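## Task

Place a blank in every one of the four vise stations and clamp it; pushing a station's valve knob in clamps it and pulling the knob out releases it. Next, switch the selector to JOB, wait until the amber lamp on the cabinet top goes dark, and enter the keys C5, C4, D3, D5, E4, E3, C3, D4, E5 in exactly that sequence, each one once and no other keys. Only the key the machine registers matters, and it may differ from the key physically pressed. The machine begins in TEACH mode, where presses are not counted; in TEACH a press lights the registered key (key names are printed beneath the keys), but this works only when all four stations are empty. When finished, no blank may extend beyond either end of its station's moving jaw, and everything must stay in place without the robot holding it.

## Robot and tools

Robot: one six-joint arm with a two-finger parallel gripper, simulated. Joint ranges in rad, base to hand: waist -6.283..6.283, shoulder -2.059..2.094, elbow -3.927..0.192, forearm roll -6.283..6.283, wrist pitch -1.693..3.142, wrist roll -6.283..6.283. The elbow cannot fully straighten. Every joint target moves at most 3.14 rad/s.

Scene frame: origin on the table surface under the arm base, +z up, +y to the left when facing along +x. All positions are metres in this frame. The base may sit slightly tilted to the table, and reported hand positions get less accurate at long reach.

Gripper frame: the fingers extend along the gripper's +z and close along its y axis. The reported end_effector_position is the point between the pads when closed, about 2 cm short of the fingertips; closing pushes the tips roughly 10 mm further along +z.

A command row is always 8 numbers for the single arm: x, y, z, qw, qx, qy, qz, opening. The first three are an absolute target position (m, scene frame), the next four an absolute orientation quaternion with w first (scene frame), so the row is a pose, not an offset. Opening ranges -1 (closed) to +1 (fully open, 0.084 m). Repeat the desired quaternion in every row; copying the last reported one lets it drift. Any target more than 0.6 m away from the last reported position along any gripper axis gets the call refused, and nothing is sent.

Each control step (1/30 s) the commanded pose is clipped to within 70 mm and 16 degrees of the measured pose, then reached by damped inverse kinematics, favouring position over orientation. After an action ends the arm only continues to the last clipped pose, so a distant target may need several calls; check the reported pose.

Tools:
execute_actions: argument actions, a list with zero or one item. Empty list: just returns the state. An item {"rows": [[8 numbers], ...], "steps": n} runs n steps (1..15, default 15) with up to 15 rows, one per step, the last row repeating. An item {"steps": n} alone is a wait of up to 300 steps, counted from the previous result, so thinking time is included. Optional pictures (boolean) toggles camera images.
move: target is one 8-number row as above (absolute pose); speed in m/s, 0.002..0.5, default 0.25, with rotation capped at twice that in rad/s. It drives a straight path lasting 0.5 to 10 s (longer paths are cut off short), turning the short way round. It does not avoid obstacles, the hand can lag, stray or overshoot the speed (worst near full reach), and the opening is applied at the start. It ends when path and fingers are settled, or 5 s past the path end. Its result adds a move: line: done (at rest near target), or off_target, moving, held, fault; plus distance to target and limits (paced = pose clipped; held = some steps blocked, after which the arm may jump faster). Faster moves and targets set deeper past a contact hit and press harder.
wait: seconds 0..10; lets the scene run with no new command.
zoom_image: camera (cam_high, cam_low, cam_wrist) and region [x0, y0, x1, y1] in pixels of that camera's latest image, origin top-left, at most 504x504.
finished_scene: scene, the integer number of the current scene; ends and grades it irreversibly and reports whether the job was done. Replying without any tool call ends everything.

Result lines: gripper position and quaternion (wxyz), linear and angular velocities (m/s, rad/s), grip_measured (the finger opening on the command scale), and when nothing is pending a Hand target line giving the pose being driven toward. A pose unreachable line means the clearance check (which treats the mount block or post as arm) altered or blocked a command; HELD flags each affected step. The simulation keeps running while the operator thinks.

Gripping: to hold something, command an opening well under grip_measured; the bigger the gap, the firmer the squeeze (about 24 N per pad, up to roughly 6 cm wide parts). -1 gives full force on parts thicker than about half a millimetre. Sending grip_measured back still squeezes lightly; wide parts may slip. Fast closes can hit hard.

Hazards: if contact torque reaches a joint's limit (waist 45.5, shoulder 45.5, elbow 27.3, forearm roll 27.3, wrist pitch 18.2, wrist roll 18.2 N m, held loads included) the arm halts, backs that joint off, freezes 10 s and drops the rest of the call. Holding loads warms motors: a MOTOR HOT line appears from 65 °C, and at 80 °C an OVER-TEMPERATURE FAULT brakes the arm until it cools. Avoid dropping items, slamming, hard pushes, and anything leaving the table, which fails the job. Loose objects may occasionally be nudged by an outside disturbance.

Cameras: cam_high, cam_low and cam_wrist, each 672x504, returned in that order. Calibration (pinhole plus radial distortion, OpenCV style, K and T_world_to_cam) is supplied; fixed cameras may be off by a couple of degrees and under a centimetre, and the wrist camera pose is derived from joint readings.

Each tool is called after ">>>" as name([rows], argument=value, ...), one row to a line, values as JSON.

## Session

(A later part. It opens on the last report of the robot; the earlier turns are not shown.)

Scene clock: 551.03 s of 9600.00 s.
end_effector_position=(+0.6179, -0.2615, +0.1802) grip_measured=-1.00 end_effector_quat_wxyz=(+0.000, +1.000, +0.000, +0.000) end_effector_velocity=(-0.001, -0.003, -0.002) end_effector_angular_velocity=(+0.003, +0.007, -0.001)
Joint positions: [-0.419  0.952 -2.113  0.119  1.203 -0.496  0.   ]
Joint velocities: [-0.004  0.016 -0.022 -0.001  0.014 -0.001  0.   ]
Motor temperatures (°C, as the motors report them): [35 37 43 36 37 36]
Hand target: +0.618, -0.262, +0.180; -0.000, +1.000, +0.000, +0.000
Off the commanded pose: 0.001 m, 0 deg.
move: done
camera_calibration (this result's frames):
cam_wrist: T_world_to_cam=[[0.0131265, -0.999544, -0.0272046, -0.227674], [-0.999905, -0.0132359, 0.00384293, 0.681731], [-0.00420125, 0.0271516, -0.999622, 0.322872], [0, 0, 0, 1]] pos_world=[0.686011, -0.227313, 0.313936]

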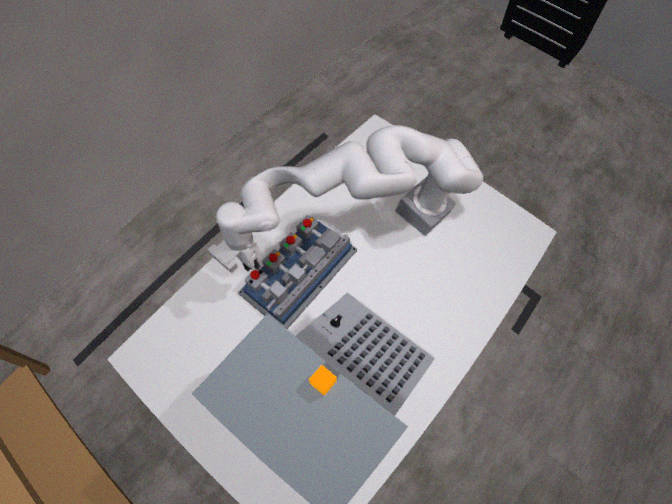

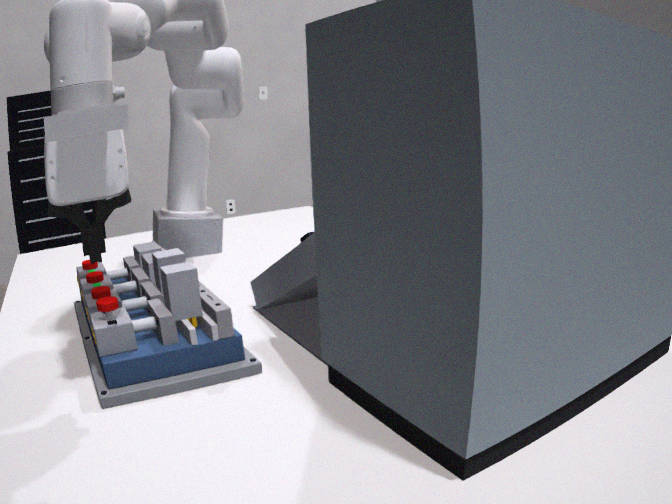

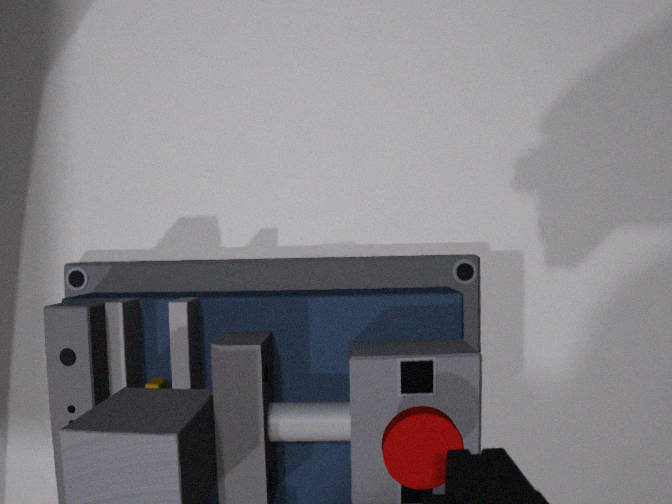

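>>> move(target=[0.618,-0.262,0.113,0,1,0,0,-1], speed=0.04)

>>> move(target=[0.618,-0.262,0.22,0,1,0,0,-1], speed=0.1)

>>> move(target=[0.57,-0.1,0.3,0.087,0,0.996,0,-0.3])

Scene clock: 554.80 s of 9600.00 s.
end_effector_position=(+0.6194, -0.2626, +0.1180) grip_measured=-1.00 end_effector_quat_wxyz=(+0.001, +1.000, +0.000, +0.003) end_effector_velocity=(+0.006, -0.002, -0.002) end_effector_angular_velocity=(-0.010, -0.020, +0.001)
Joint positions: [-0.407  1.029 -2.067  0.126  1.075 -0.501  0.   ]
Joint velocities: [ 0.001  0.009 -0.007  0.002 -0.025 -0.001  0.   ]
Motor temperatures (°C, as the motors report them): [35 37 43 36 37 36]
Hand target: +0.618, -0.262, +0.113; +0.000, +1.000, -0.000, -0.000
Off the commanded pose: 0.005 m, 0 deg.
move: off_target
camera_calibration (this result's frames):
cam_wrist: T_world_to_cam=[[0.0129536, -0.999618, -0.0244224, -0.230698], [-0.999916, -0.0129416, -0.000649388, 0.684067], [0.000333077, 0.0244287, -0.999702, 0.257182], [0, 0, 0, 1]] pos_world=[0.686912, -0.22804, 0.251915]

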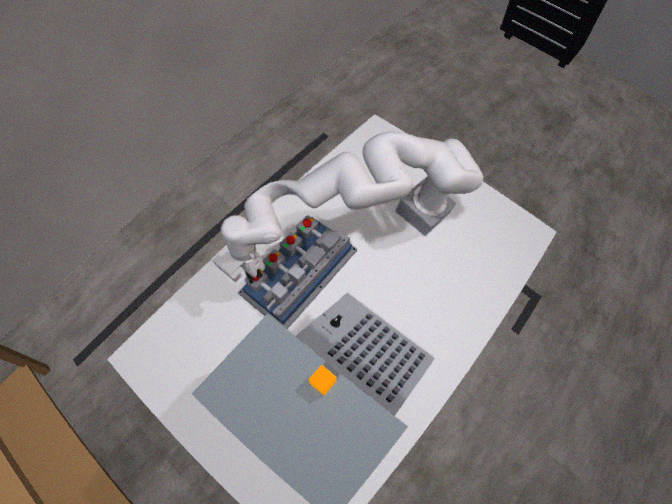

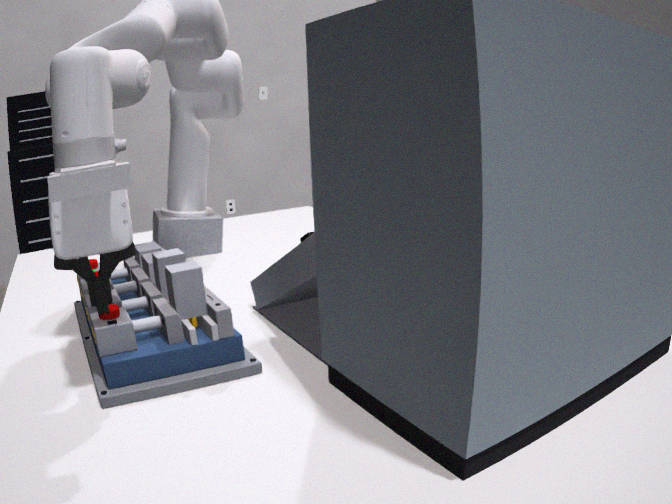

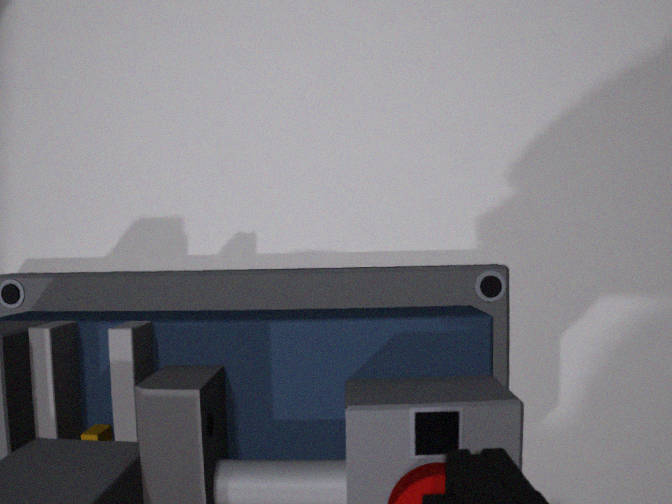

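Scene clock: 556.20 s of 9600.00 s.
end_effector_position=(+0.6180, -0.2620, +0.2187) grip_measured=-1.00 end_effector_quat_wxyz=(-0.000, +1.000, +0.000, -0.001) end_effector_velocity=(-0.000, -0.000, +0.003) end_effector_angular_velocity=(+0.001, +0.002, -0.000)
Joint positions: [-0.427  0.933 -2.19   0.114  1.302 -0.492  0.   ]
Joint velocities: [-0.001  0.002 -0.013 -0.     0.014  0.001  0.   ]
Motor temperatures (°C, as the motors report them): [35 37 43 36 37 36]
Hand target: +0.618, -0.262, +0.220; -0.000, +1.000, +0.000, +0.000
Off the commanded pose: 0.001 m, 0 deg.
move: done
camera_calibration (this result's frames):
cam_wrist: T_world_to_cam=[[0.0127641, -0.999526, -0.0280309, -0.22666], [-0.999899, -0.0129344, 0.00590284, 0.681234], [-0.0062626, 0.0279527, -0.99959, 0.362875], [0, 0, 0, 1]] pos_world=[0.686331, -0.227884, 0.352351]

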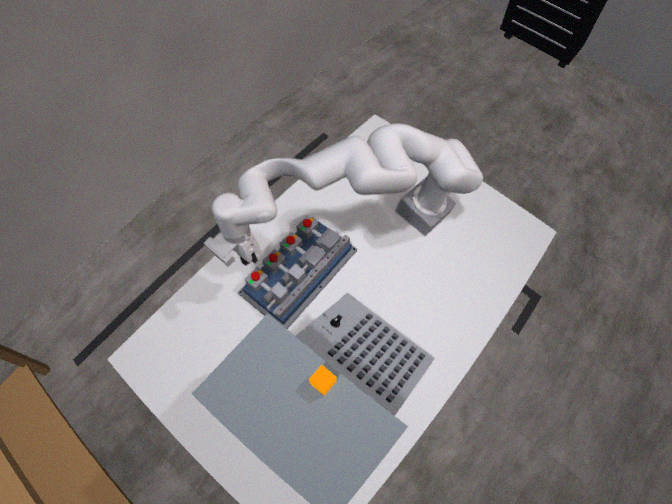

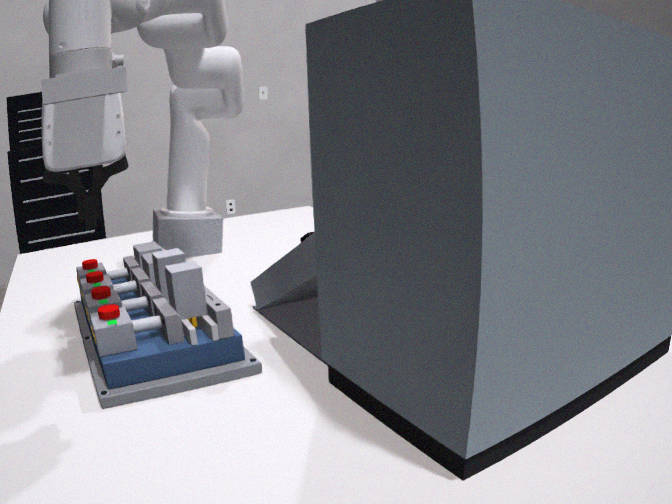

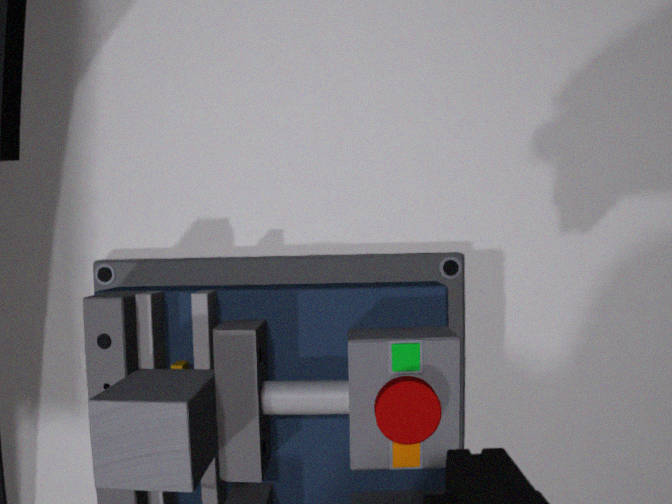

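Scene clock: 562.97 s of 9600.00 s.
end_effector_position=(+0.5703, -0.1001, +0.3000) grip_measured=-0.32 end_effector_quat_wxyz=(+0.087, +0.001, +0.996, -0.000) end_effector_velocity=(-0.000, +0.001, +0.001) end_effector_angular_velocity=(+0.000, -0.001, +0.014)
Joint positions: [-0.24   0.272 -1.379  0.195  0.967 -3.501  0.03 ]
Joint velocities: [ 0.    -0.002  0.     0.003  0.002 -0.016 -0.   ]
Motor temperatures (°C, as the motors report them): [35 37 43 36 37 36]
Hand target: +0.570, -0.100, +0.300; +0.087, +0.000, +0.996, -0.000
Off the commanded pose: 0.000 m, 0 deg.
move: done
camera_calibration (this result's frames):
cam_wrist: T_world_to_cam=[[-0.00585442, 0.99956, -0.0290646, 0.149101], [0.984064, 0.0109243, 0.177479, -0.545323], [0.177719, -0.0275624, -0.983695, 0.324003], [0, 0, 0, 1]] pos_world=[0.479924, -0.134148, 0.419837]

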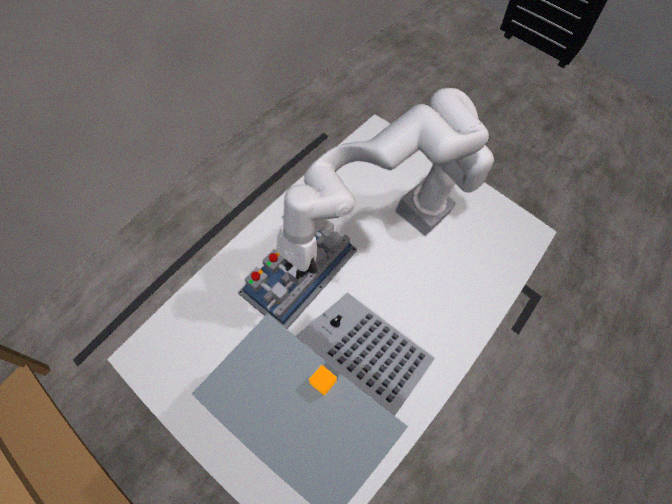

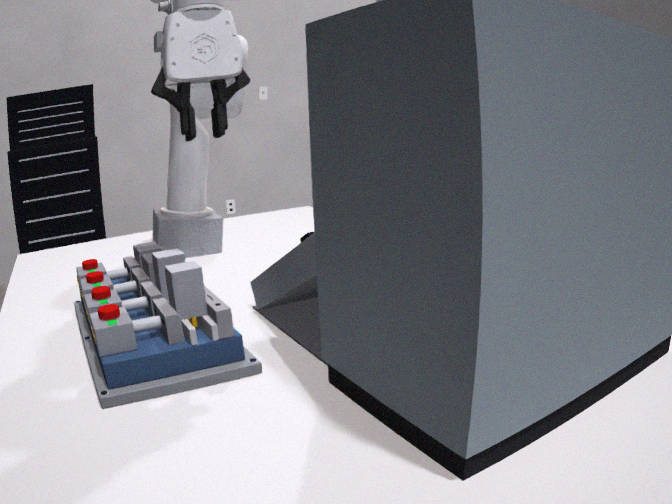

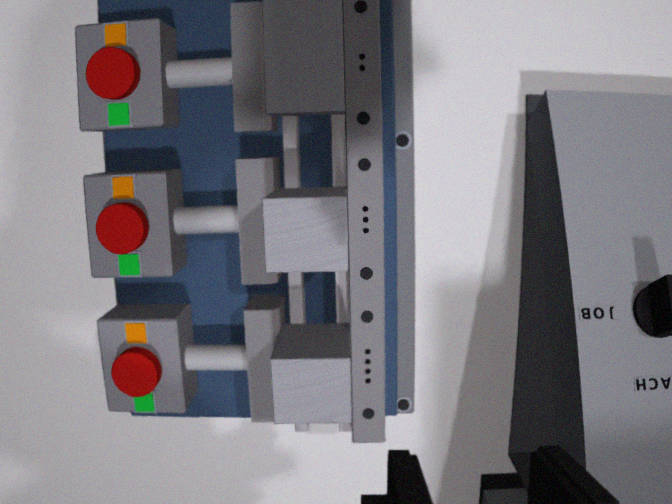

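>>> move(target=[0.60,0.03,0.26,0.087,0,0.996,0,-0.3])

Scene clock: 566.27 s of 9600.00 s.
end_effector_position=(+0.6001, +0.0293, +0.2602) grip_measured=-0.32 end_effector_quat_wxyz=(+0.087, +0.000, +0.996, -0.000) end_effector_velocity=(+0.000, +0.003, -0.002) end_effector_angular_velocity=(-0.001, +0.003, +0.001)
Joint positions: [ 0.008  0.327 -1.376  0.156  0.871 -3.244  0.03 ]
Joint velocities: [ 0.006  0.004 -0.003 -0.002  0.     0.006 -0.   ]
Motor temperatures (°C, as the motors report them): [35 37 43 36 37 36]
Hand target: +0.600, +0.030, +0.260; +0.087, +0.000, +0.996, -0.000
Off the commanded pose: 0.001 m, 0 deg.
move: done
camera_calibration (this result's frames):
cam_wrist: T_world_to_cam=[[-0.0072482, 0.999538, -0.0295048, 0.0197158], [0.983943, 0.0123909, 0.178052, -0.569203], [0.178336, -0.0277404, -0.983579, 0.282799], [0, 0, 0, 1]] pos_world=[0.509773, -0.00480881, 0.380085]

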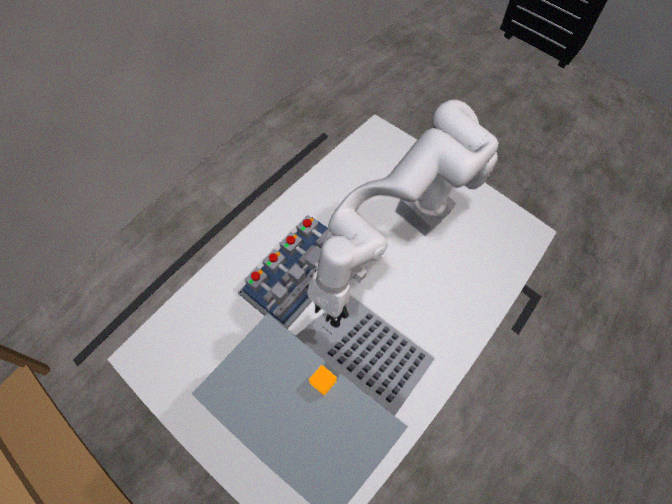

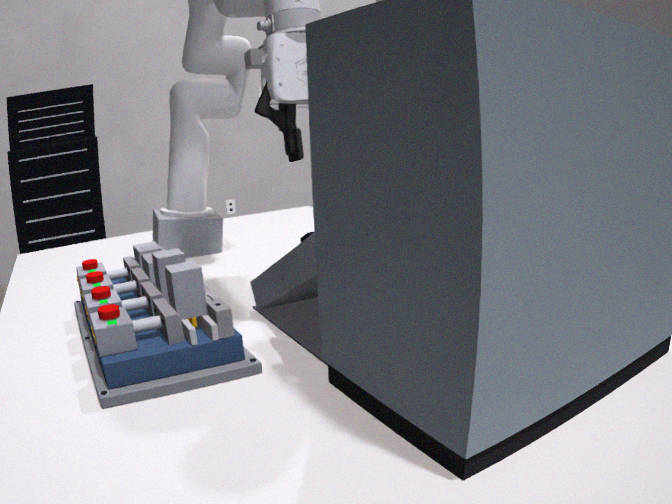

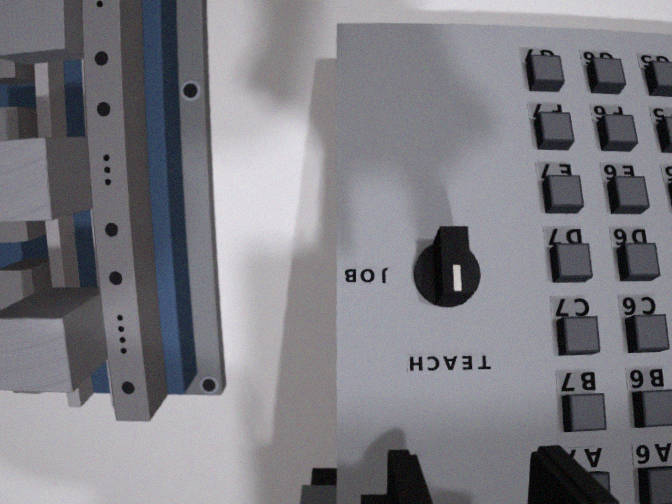

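>>> move(target=[0.562,0.043,0.185,0.087,0,0.996,0,-0.3], speed=0.1)

Scene clock: 569.30 s of 9600.00 s.
end_effector_position=(+0.5623, +0.0429, +0.1859) grip_measured=-0.32 end_effector_quat_wxyz=(+0.087, +0.000, +0.996, -0.000) end_effector_velocity=(-0.002, +0.001, -0.004) end_effector_angular_velocity=(+0.000, +0.000, +0.001)
Joint positions: [ 0.057  0.311 -1.126  0.187  0.633 -3.247  0.03 ]
Joint velocities: [ 0.003  0.001  0.013  0.003 -0.013 -0.002 -0.   ]
Motor temperatures (°C, as the motors report them): [35 37 43 36 37 36]
Hand target: +0.562, +0.043, +0.185; +0.087, +0.000, +0.996, -0.000
Off the commanded pose: 0.001 m, 0 deg.
move: done
camera_calibration (this result's frames):
cam_wrist: T_world_to_cam=[[-0.00741137, 0.999539, -0.0294558, 0.00369508], [0.983796, 0.0125652, 0.178849, -0.518964], [0.179136, -0.027653, -0.983436, 0.216378], [0, 0, 0, 1]] pos_world=[0.471821, 0.00881101, 0.305718]

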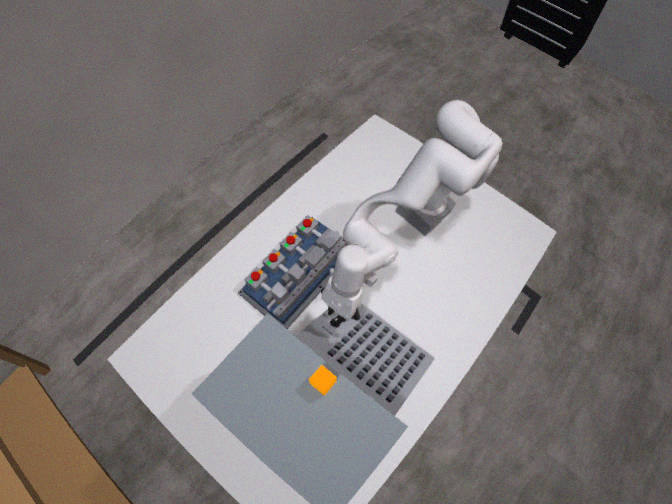

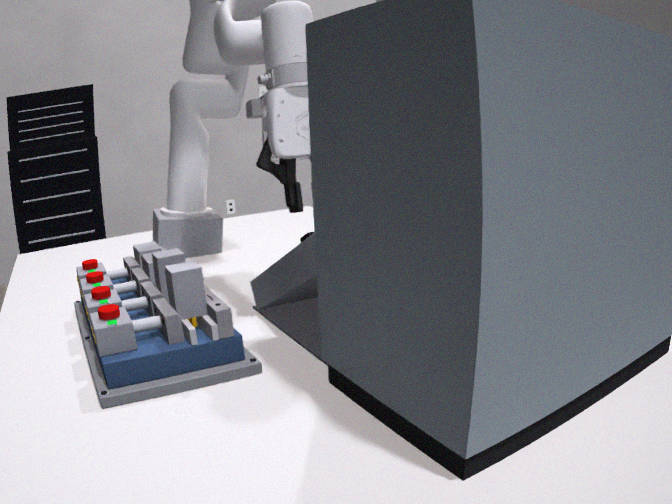

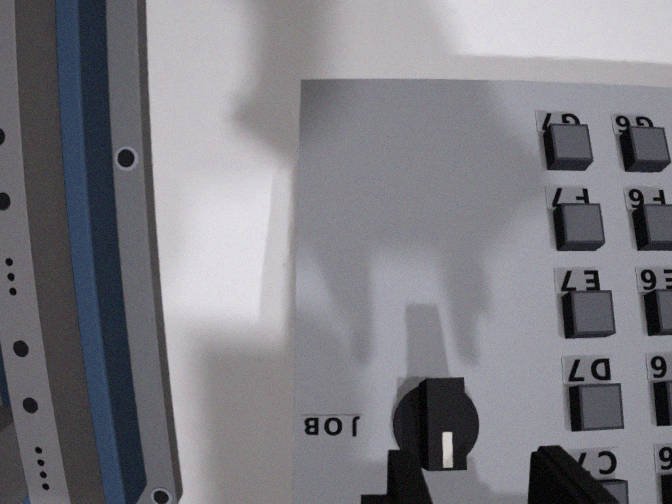

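>>> move(target=[0.565,0.044,0.125,0.087,0,0.996,0,-0.3], speed=0.03)

Scene clock: 572.93 s of 9600.00 s.
end_effector_position=(+0.5659, +0.0434, +0.1294) grip_measured=-0.31 end_effector_quat_wxyz=(+0.089, +0.000, +0.996, -0.000) end_effector_velocity=(-0.001, -0.008, -0.007) end_effector_angular_velocity=(+0.000, +0.002, -0.010)
Joint positions: [ 0.077  0.432 -1.117  0.224  0.499 -3.272  0.031]
Joint velocities: [-0.011  0.016  0.002  0.007 -0.013 -0.008  0.002]
Motor temperatures (°C, as the motors report them): [35 37 43 36 37 36]
Hand target: +0.565, +0.044, +0.125; +0.087, +0.000, +0.996, -0.000
Off the commanded pose: 0.004 m, 0 deg.
move: off_target
camera_calibration (this result's frames):
cam_wrist: T_world_to_cam=[[-0.00695762, 0.999554, -0.0290485, 0.00123329], [0.983123, 0.0121482, 0.18254, -0.512446], [0.182812, -0.0272882, -0.982769, 0.157914], [0, 0, 0, 1]] pos_world=[0.474937, 0.00930172, 0.248771]

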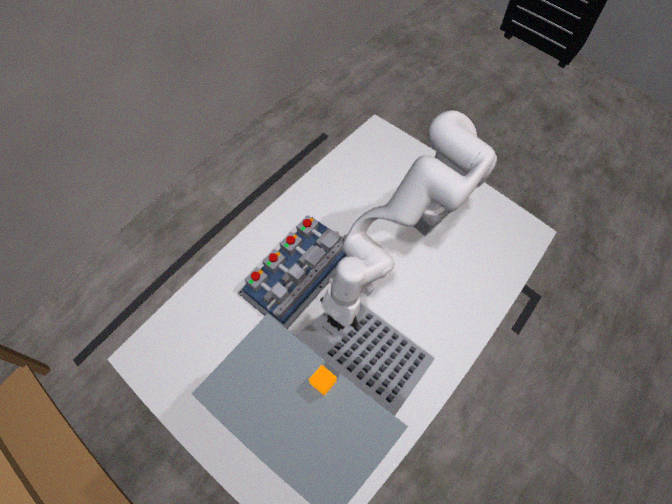

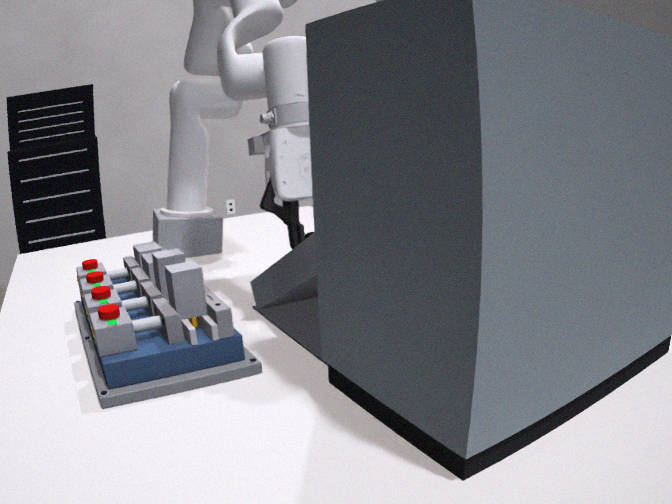

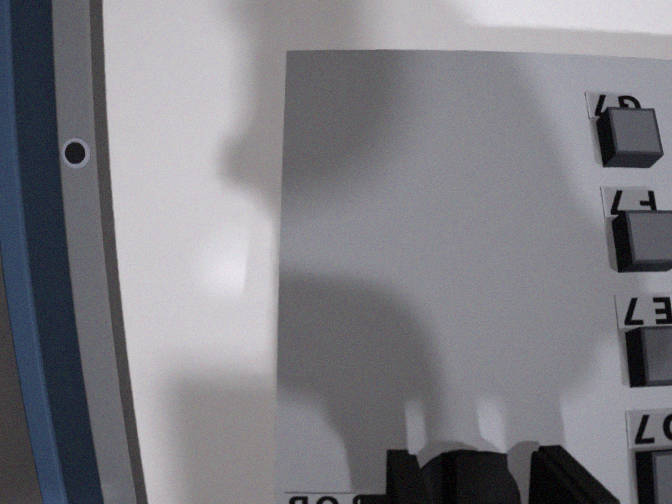

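Lever is between fingers. Back off and close.

>>> move(target=[0.565,0.043,0.134,0.087,0,0.996,0,-0.3], speed=0.02)

>>> move(target=[0.565,0.042,0.134,0.087,0,0.996,0,-1], speed=0.01)

>>> move(target=[0.563,0.036,0.133,0.0804,0.3467,0.920,0.1618,-1], speed=0.2)

>>> move(target=[0.557,0.033,0.130,0.0615,0.6406,0.7043,0.2989,-1], speed=0.2)

Scene clock: 575.37 s of 9600.00 s.
end_effector_position=(+0.5642, +0.0435, +0.1326) grip_measured=-0.32 end_effector_quat_wxyz=(+0.086, -0.000, +0.996, +0.000) end_effector_velocity=(+0.004, -0.003, +0.007) end_effector_angular_velocity=(-0.000, -0.013, -0.005)
Joint positions: [ 0.075  0.423 -1.117  0.22   0.516 -3.27   0.03 ]
Joint velocities: [-0.007 -0.009 -0.004 -0.002  0.001  0.     0.   ]
Motor temperatures (°C, as the motors report them): [35 37 43 36 37 36]
Hand target: +0.565, +0.043, +0.134; +0.087, -0.000, +0.996, +0.000
Off the commanded pose: 0.002 m, 0 deg.
move: done
camera_calibration (this result's frames):
cam_wrist: T_world_to_cam=[[-0.00851211, 0.999545, -0.0289261, 0.0020766], [0.98442, 0.0134569, 0.17532, -0.511208], [0.17563, -0.0269831, -0.984086, 0.165669], [0, 0, 0, 1]] pos_world=[0.474164, 0.0092739, 0.252718]

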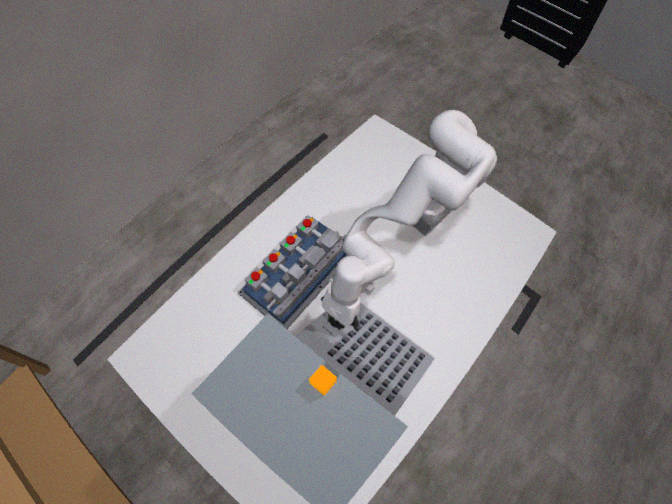

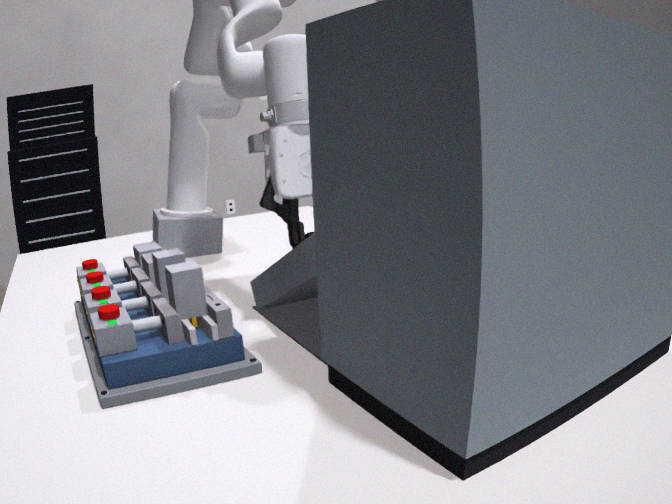

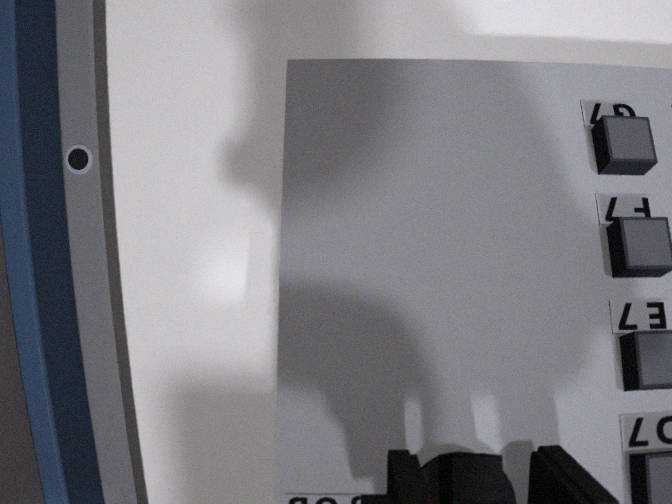

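Scene clock: 576.07 s of 9600.00 s.
end_effector_position=(+0.5651, +0.0420, +0.1340) grip_measured=-0.74 end_effector_quat_wxyz=(+0.087, +0.000, +0.996, -0.000) end_effector_velocity=(-0.000, +0.000, -0.000) end_effector_angular_velocity=(+0.000, +0.001, +0.001)
Joint positions: [ 0.072  0.422 -1.118  0.22   0.515 -3.272  0.012]
Joint velocities: [ 0.    -0.    -0.     0.     0.002 -0.001 -0.   ]
Motor temperatures (°C, as the motors report them): [35 37 43 36 37 36]
Hand target: +0.565, +0.042, +0.134; +0.087, -0.000, +0.996, +0.000
Off the commanded pose: 0.000 m, 0 deg.
move: done
camera_calibration (this result's frames):
cam_wrist: T_world_to_cam=[[-0.00757945, 0.999549, -0.0290513, 0.00316581], [0.983881, 0.012645, 0.178374, -0.512424], [0.178661, -0.027231, -0.983534, 0.165069], [0, 0, 0, 1]] pos_world=[0.474697, 0.0078102, 0.253846]

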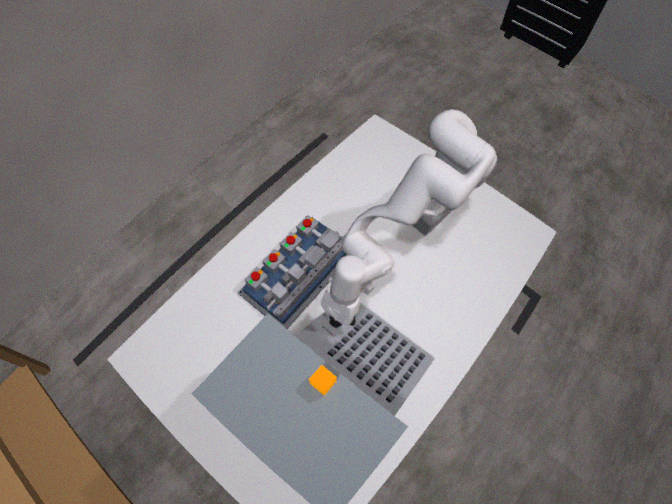

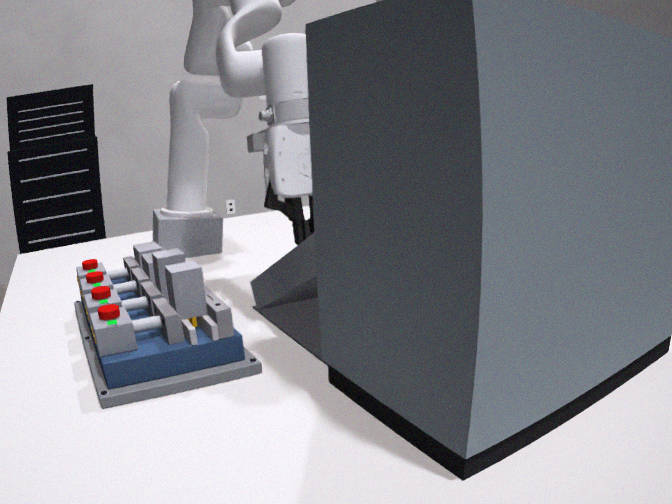

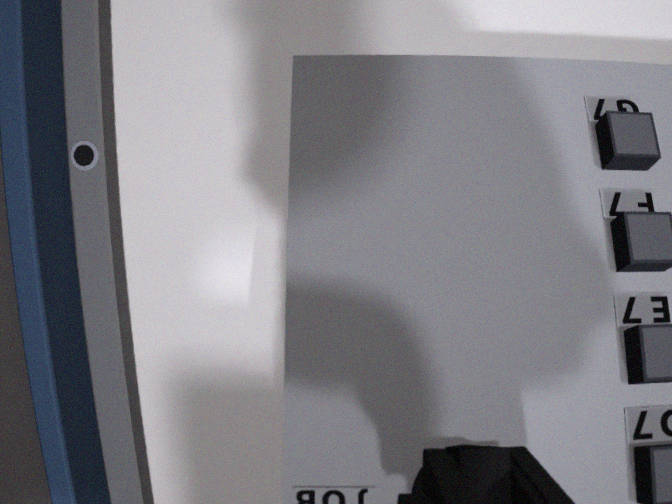

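Scene clock: 578.50 s of 9600.00 s.
end_effector_position=(+0.5629, +0.0364, +0.1330) grip_measured=-0.73 end_effector_quat_wxyz=(+0.080, +0.346, +0.921, +0.161) end_effector_velocity=(+0.000, -0.001, -0.000) end_effector_angular_velocity=(+0.005, -0.002, -0.010)
Joint positions: [ 0.01   0.416 -1.081  0.796  0.521 -3.101  0.012]
Joint velocities: [-0.001 -0.     0.002  0.012 -0.002 -0.002  0.   ]
Motor temperatures (°C, as the motors report them): [35 37 43 36 37 36]
Hand target: +0.563, +0.036, +0.133; +0.080, +0.347, +0.920, +0.162
Off the commanded pose: 0.000 m, 0 deg.
move: done
camera_calibration (this result's frames):
cam_wrist: T_world_to_cam=[[0.609182, 0.722694, 0.326513, -0.375685], [0.753938, -0.655461, 0.0441416, -0.33844], [0.245918, 0.21928, -0.944161, 0.112234], [0, 0, 0, 1]] pos_world=[0.456423, 0.0250599, 0.243573]

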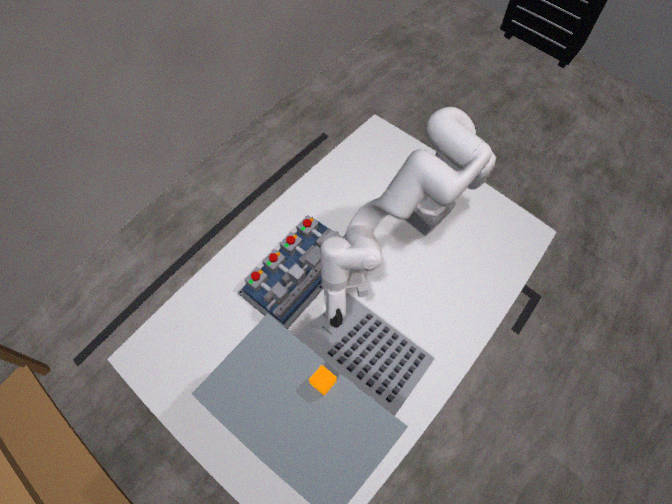

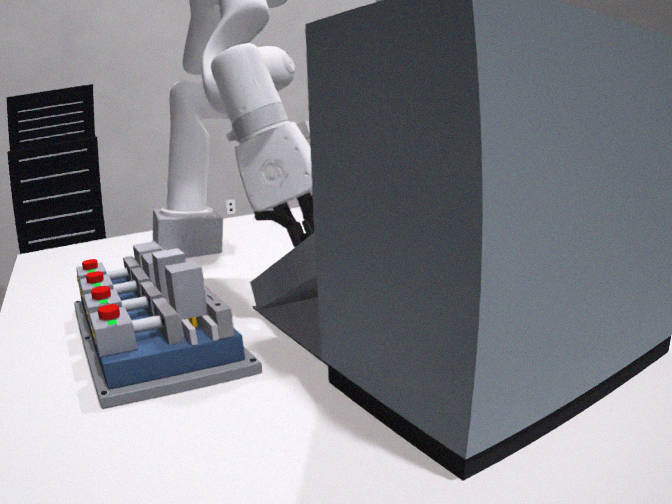

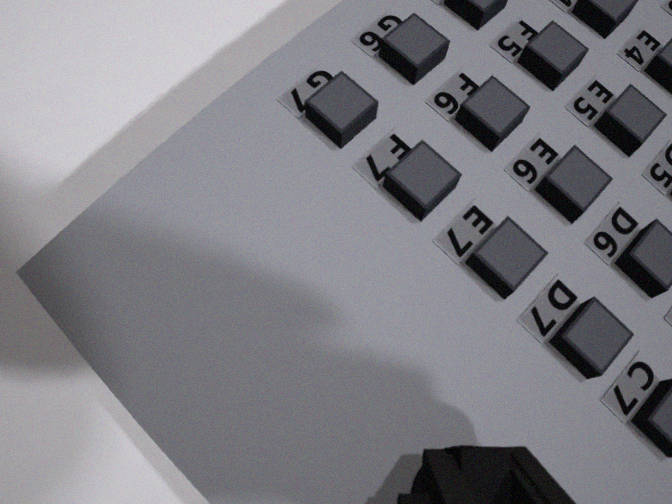

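Scene clock: 580.93 s of 9600.00 s.
end_effector_position=(+0.5575, +0.0334, +0.1307) grip_measured=-0.72 end_effector_quat_wxyz=(+0.061, +0.640, +0.705, +0.299) end_effector_velocity=(+0.000, -0.001, +0.000) end_effector_angular_velocity=(+0.004, -0.003, -0.012)
Joint positions: [-0.002  0.388 -0.986  1.468  0.472 -2.995  0.012]
Joint velocities: [ 0.    -0.     0.002  0.017 -0.003 -0.005  0.   ]
Motor temperatures (°C, as the motors report them): [35 37 43 36 37 36]
Hand target: +0.557, +0.033, +0.130; +0.061, +0.641, +0.704, +0.299
Off the commanded pose: 0.001 m, 0 deg.
move: done
camera_calibration (this result's frames):
cam_wrist: T_world_to_cam=[[0.87603, 0.0234626, 0.481685, -0.51515], [0.182485, -0.940674, -0.286061, 0.0350614], [0.446397, 0.338498, -0.828341, -0.0188785], [0, 0, 0, 1]] pos_world=[0.453316, 0.0514585, 0.242532]

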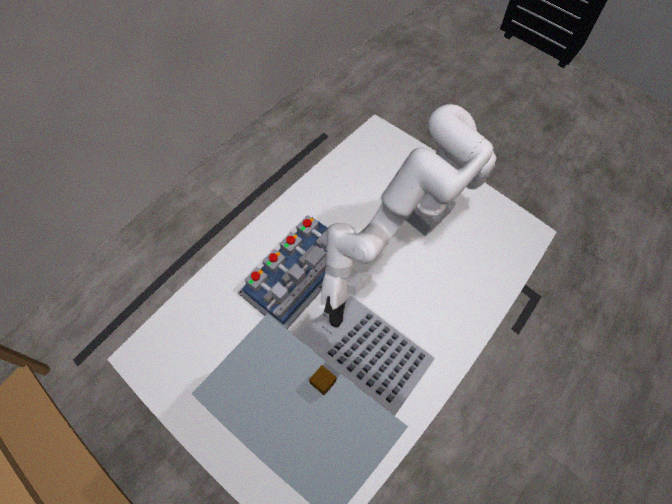

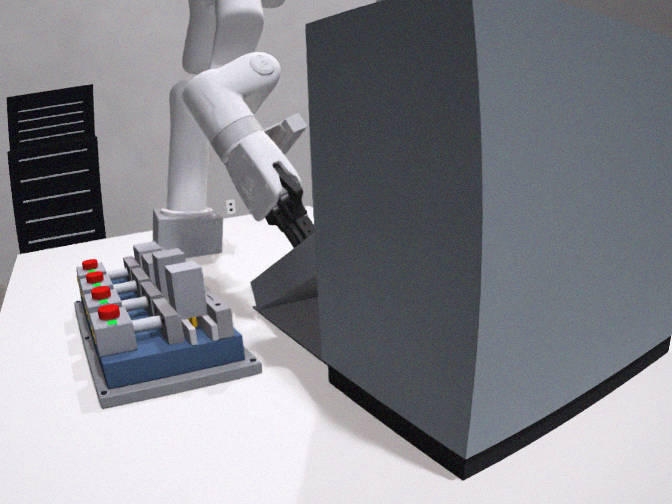

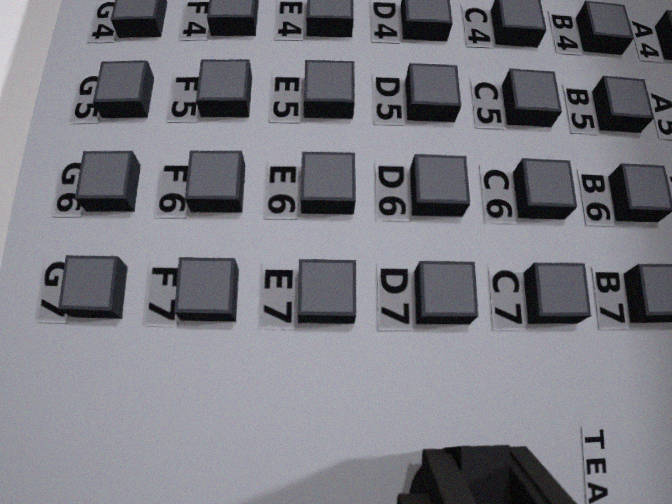

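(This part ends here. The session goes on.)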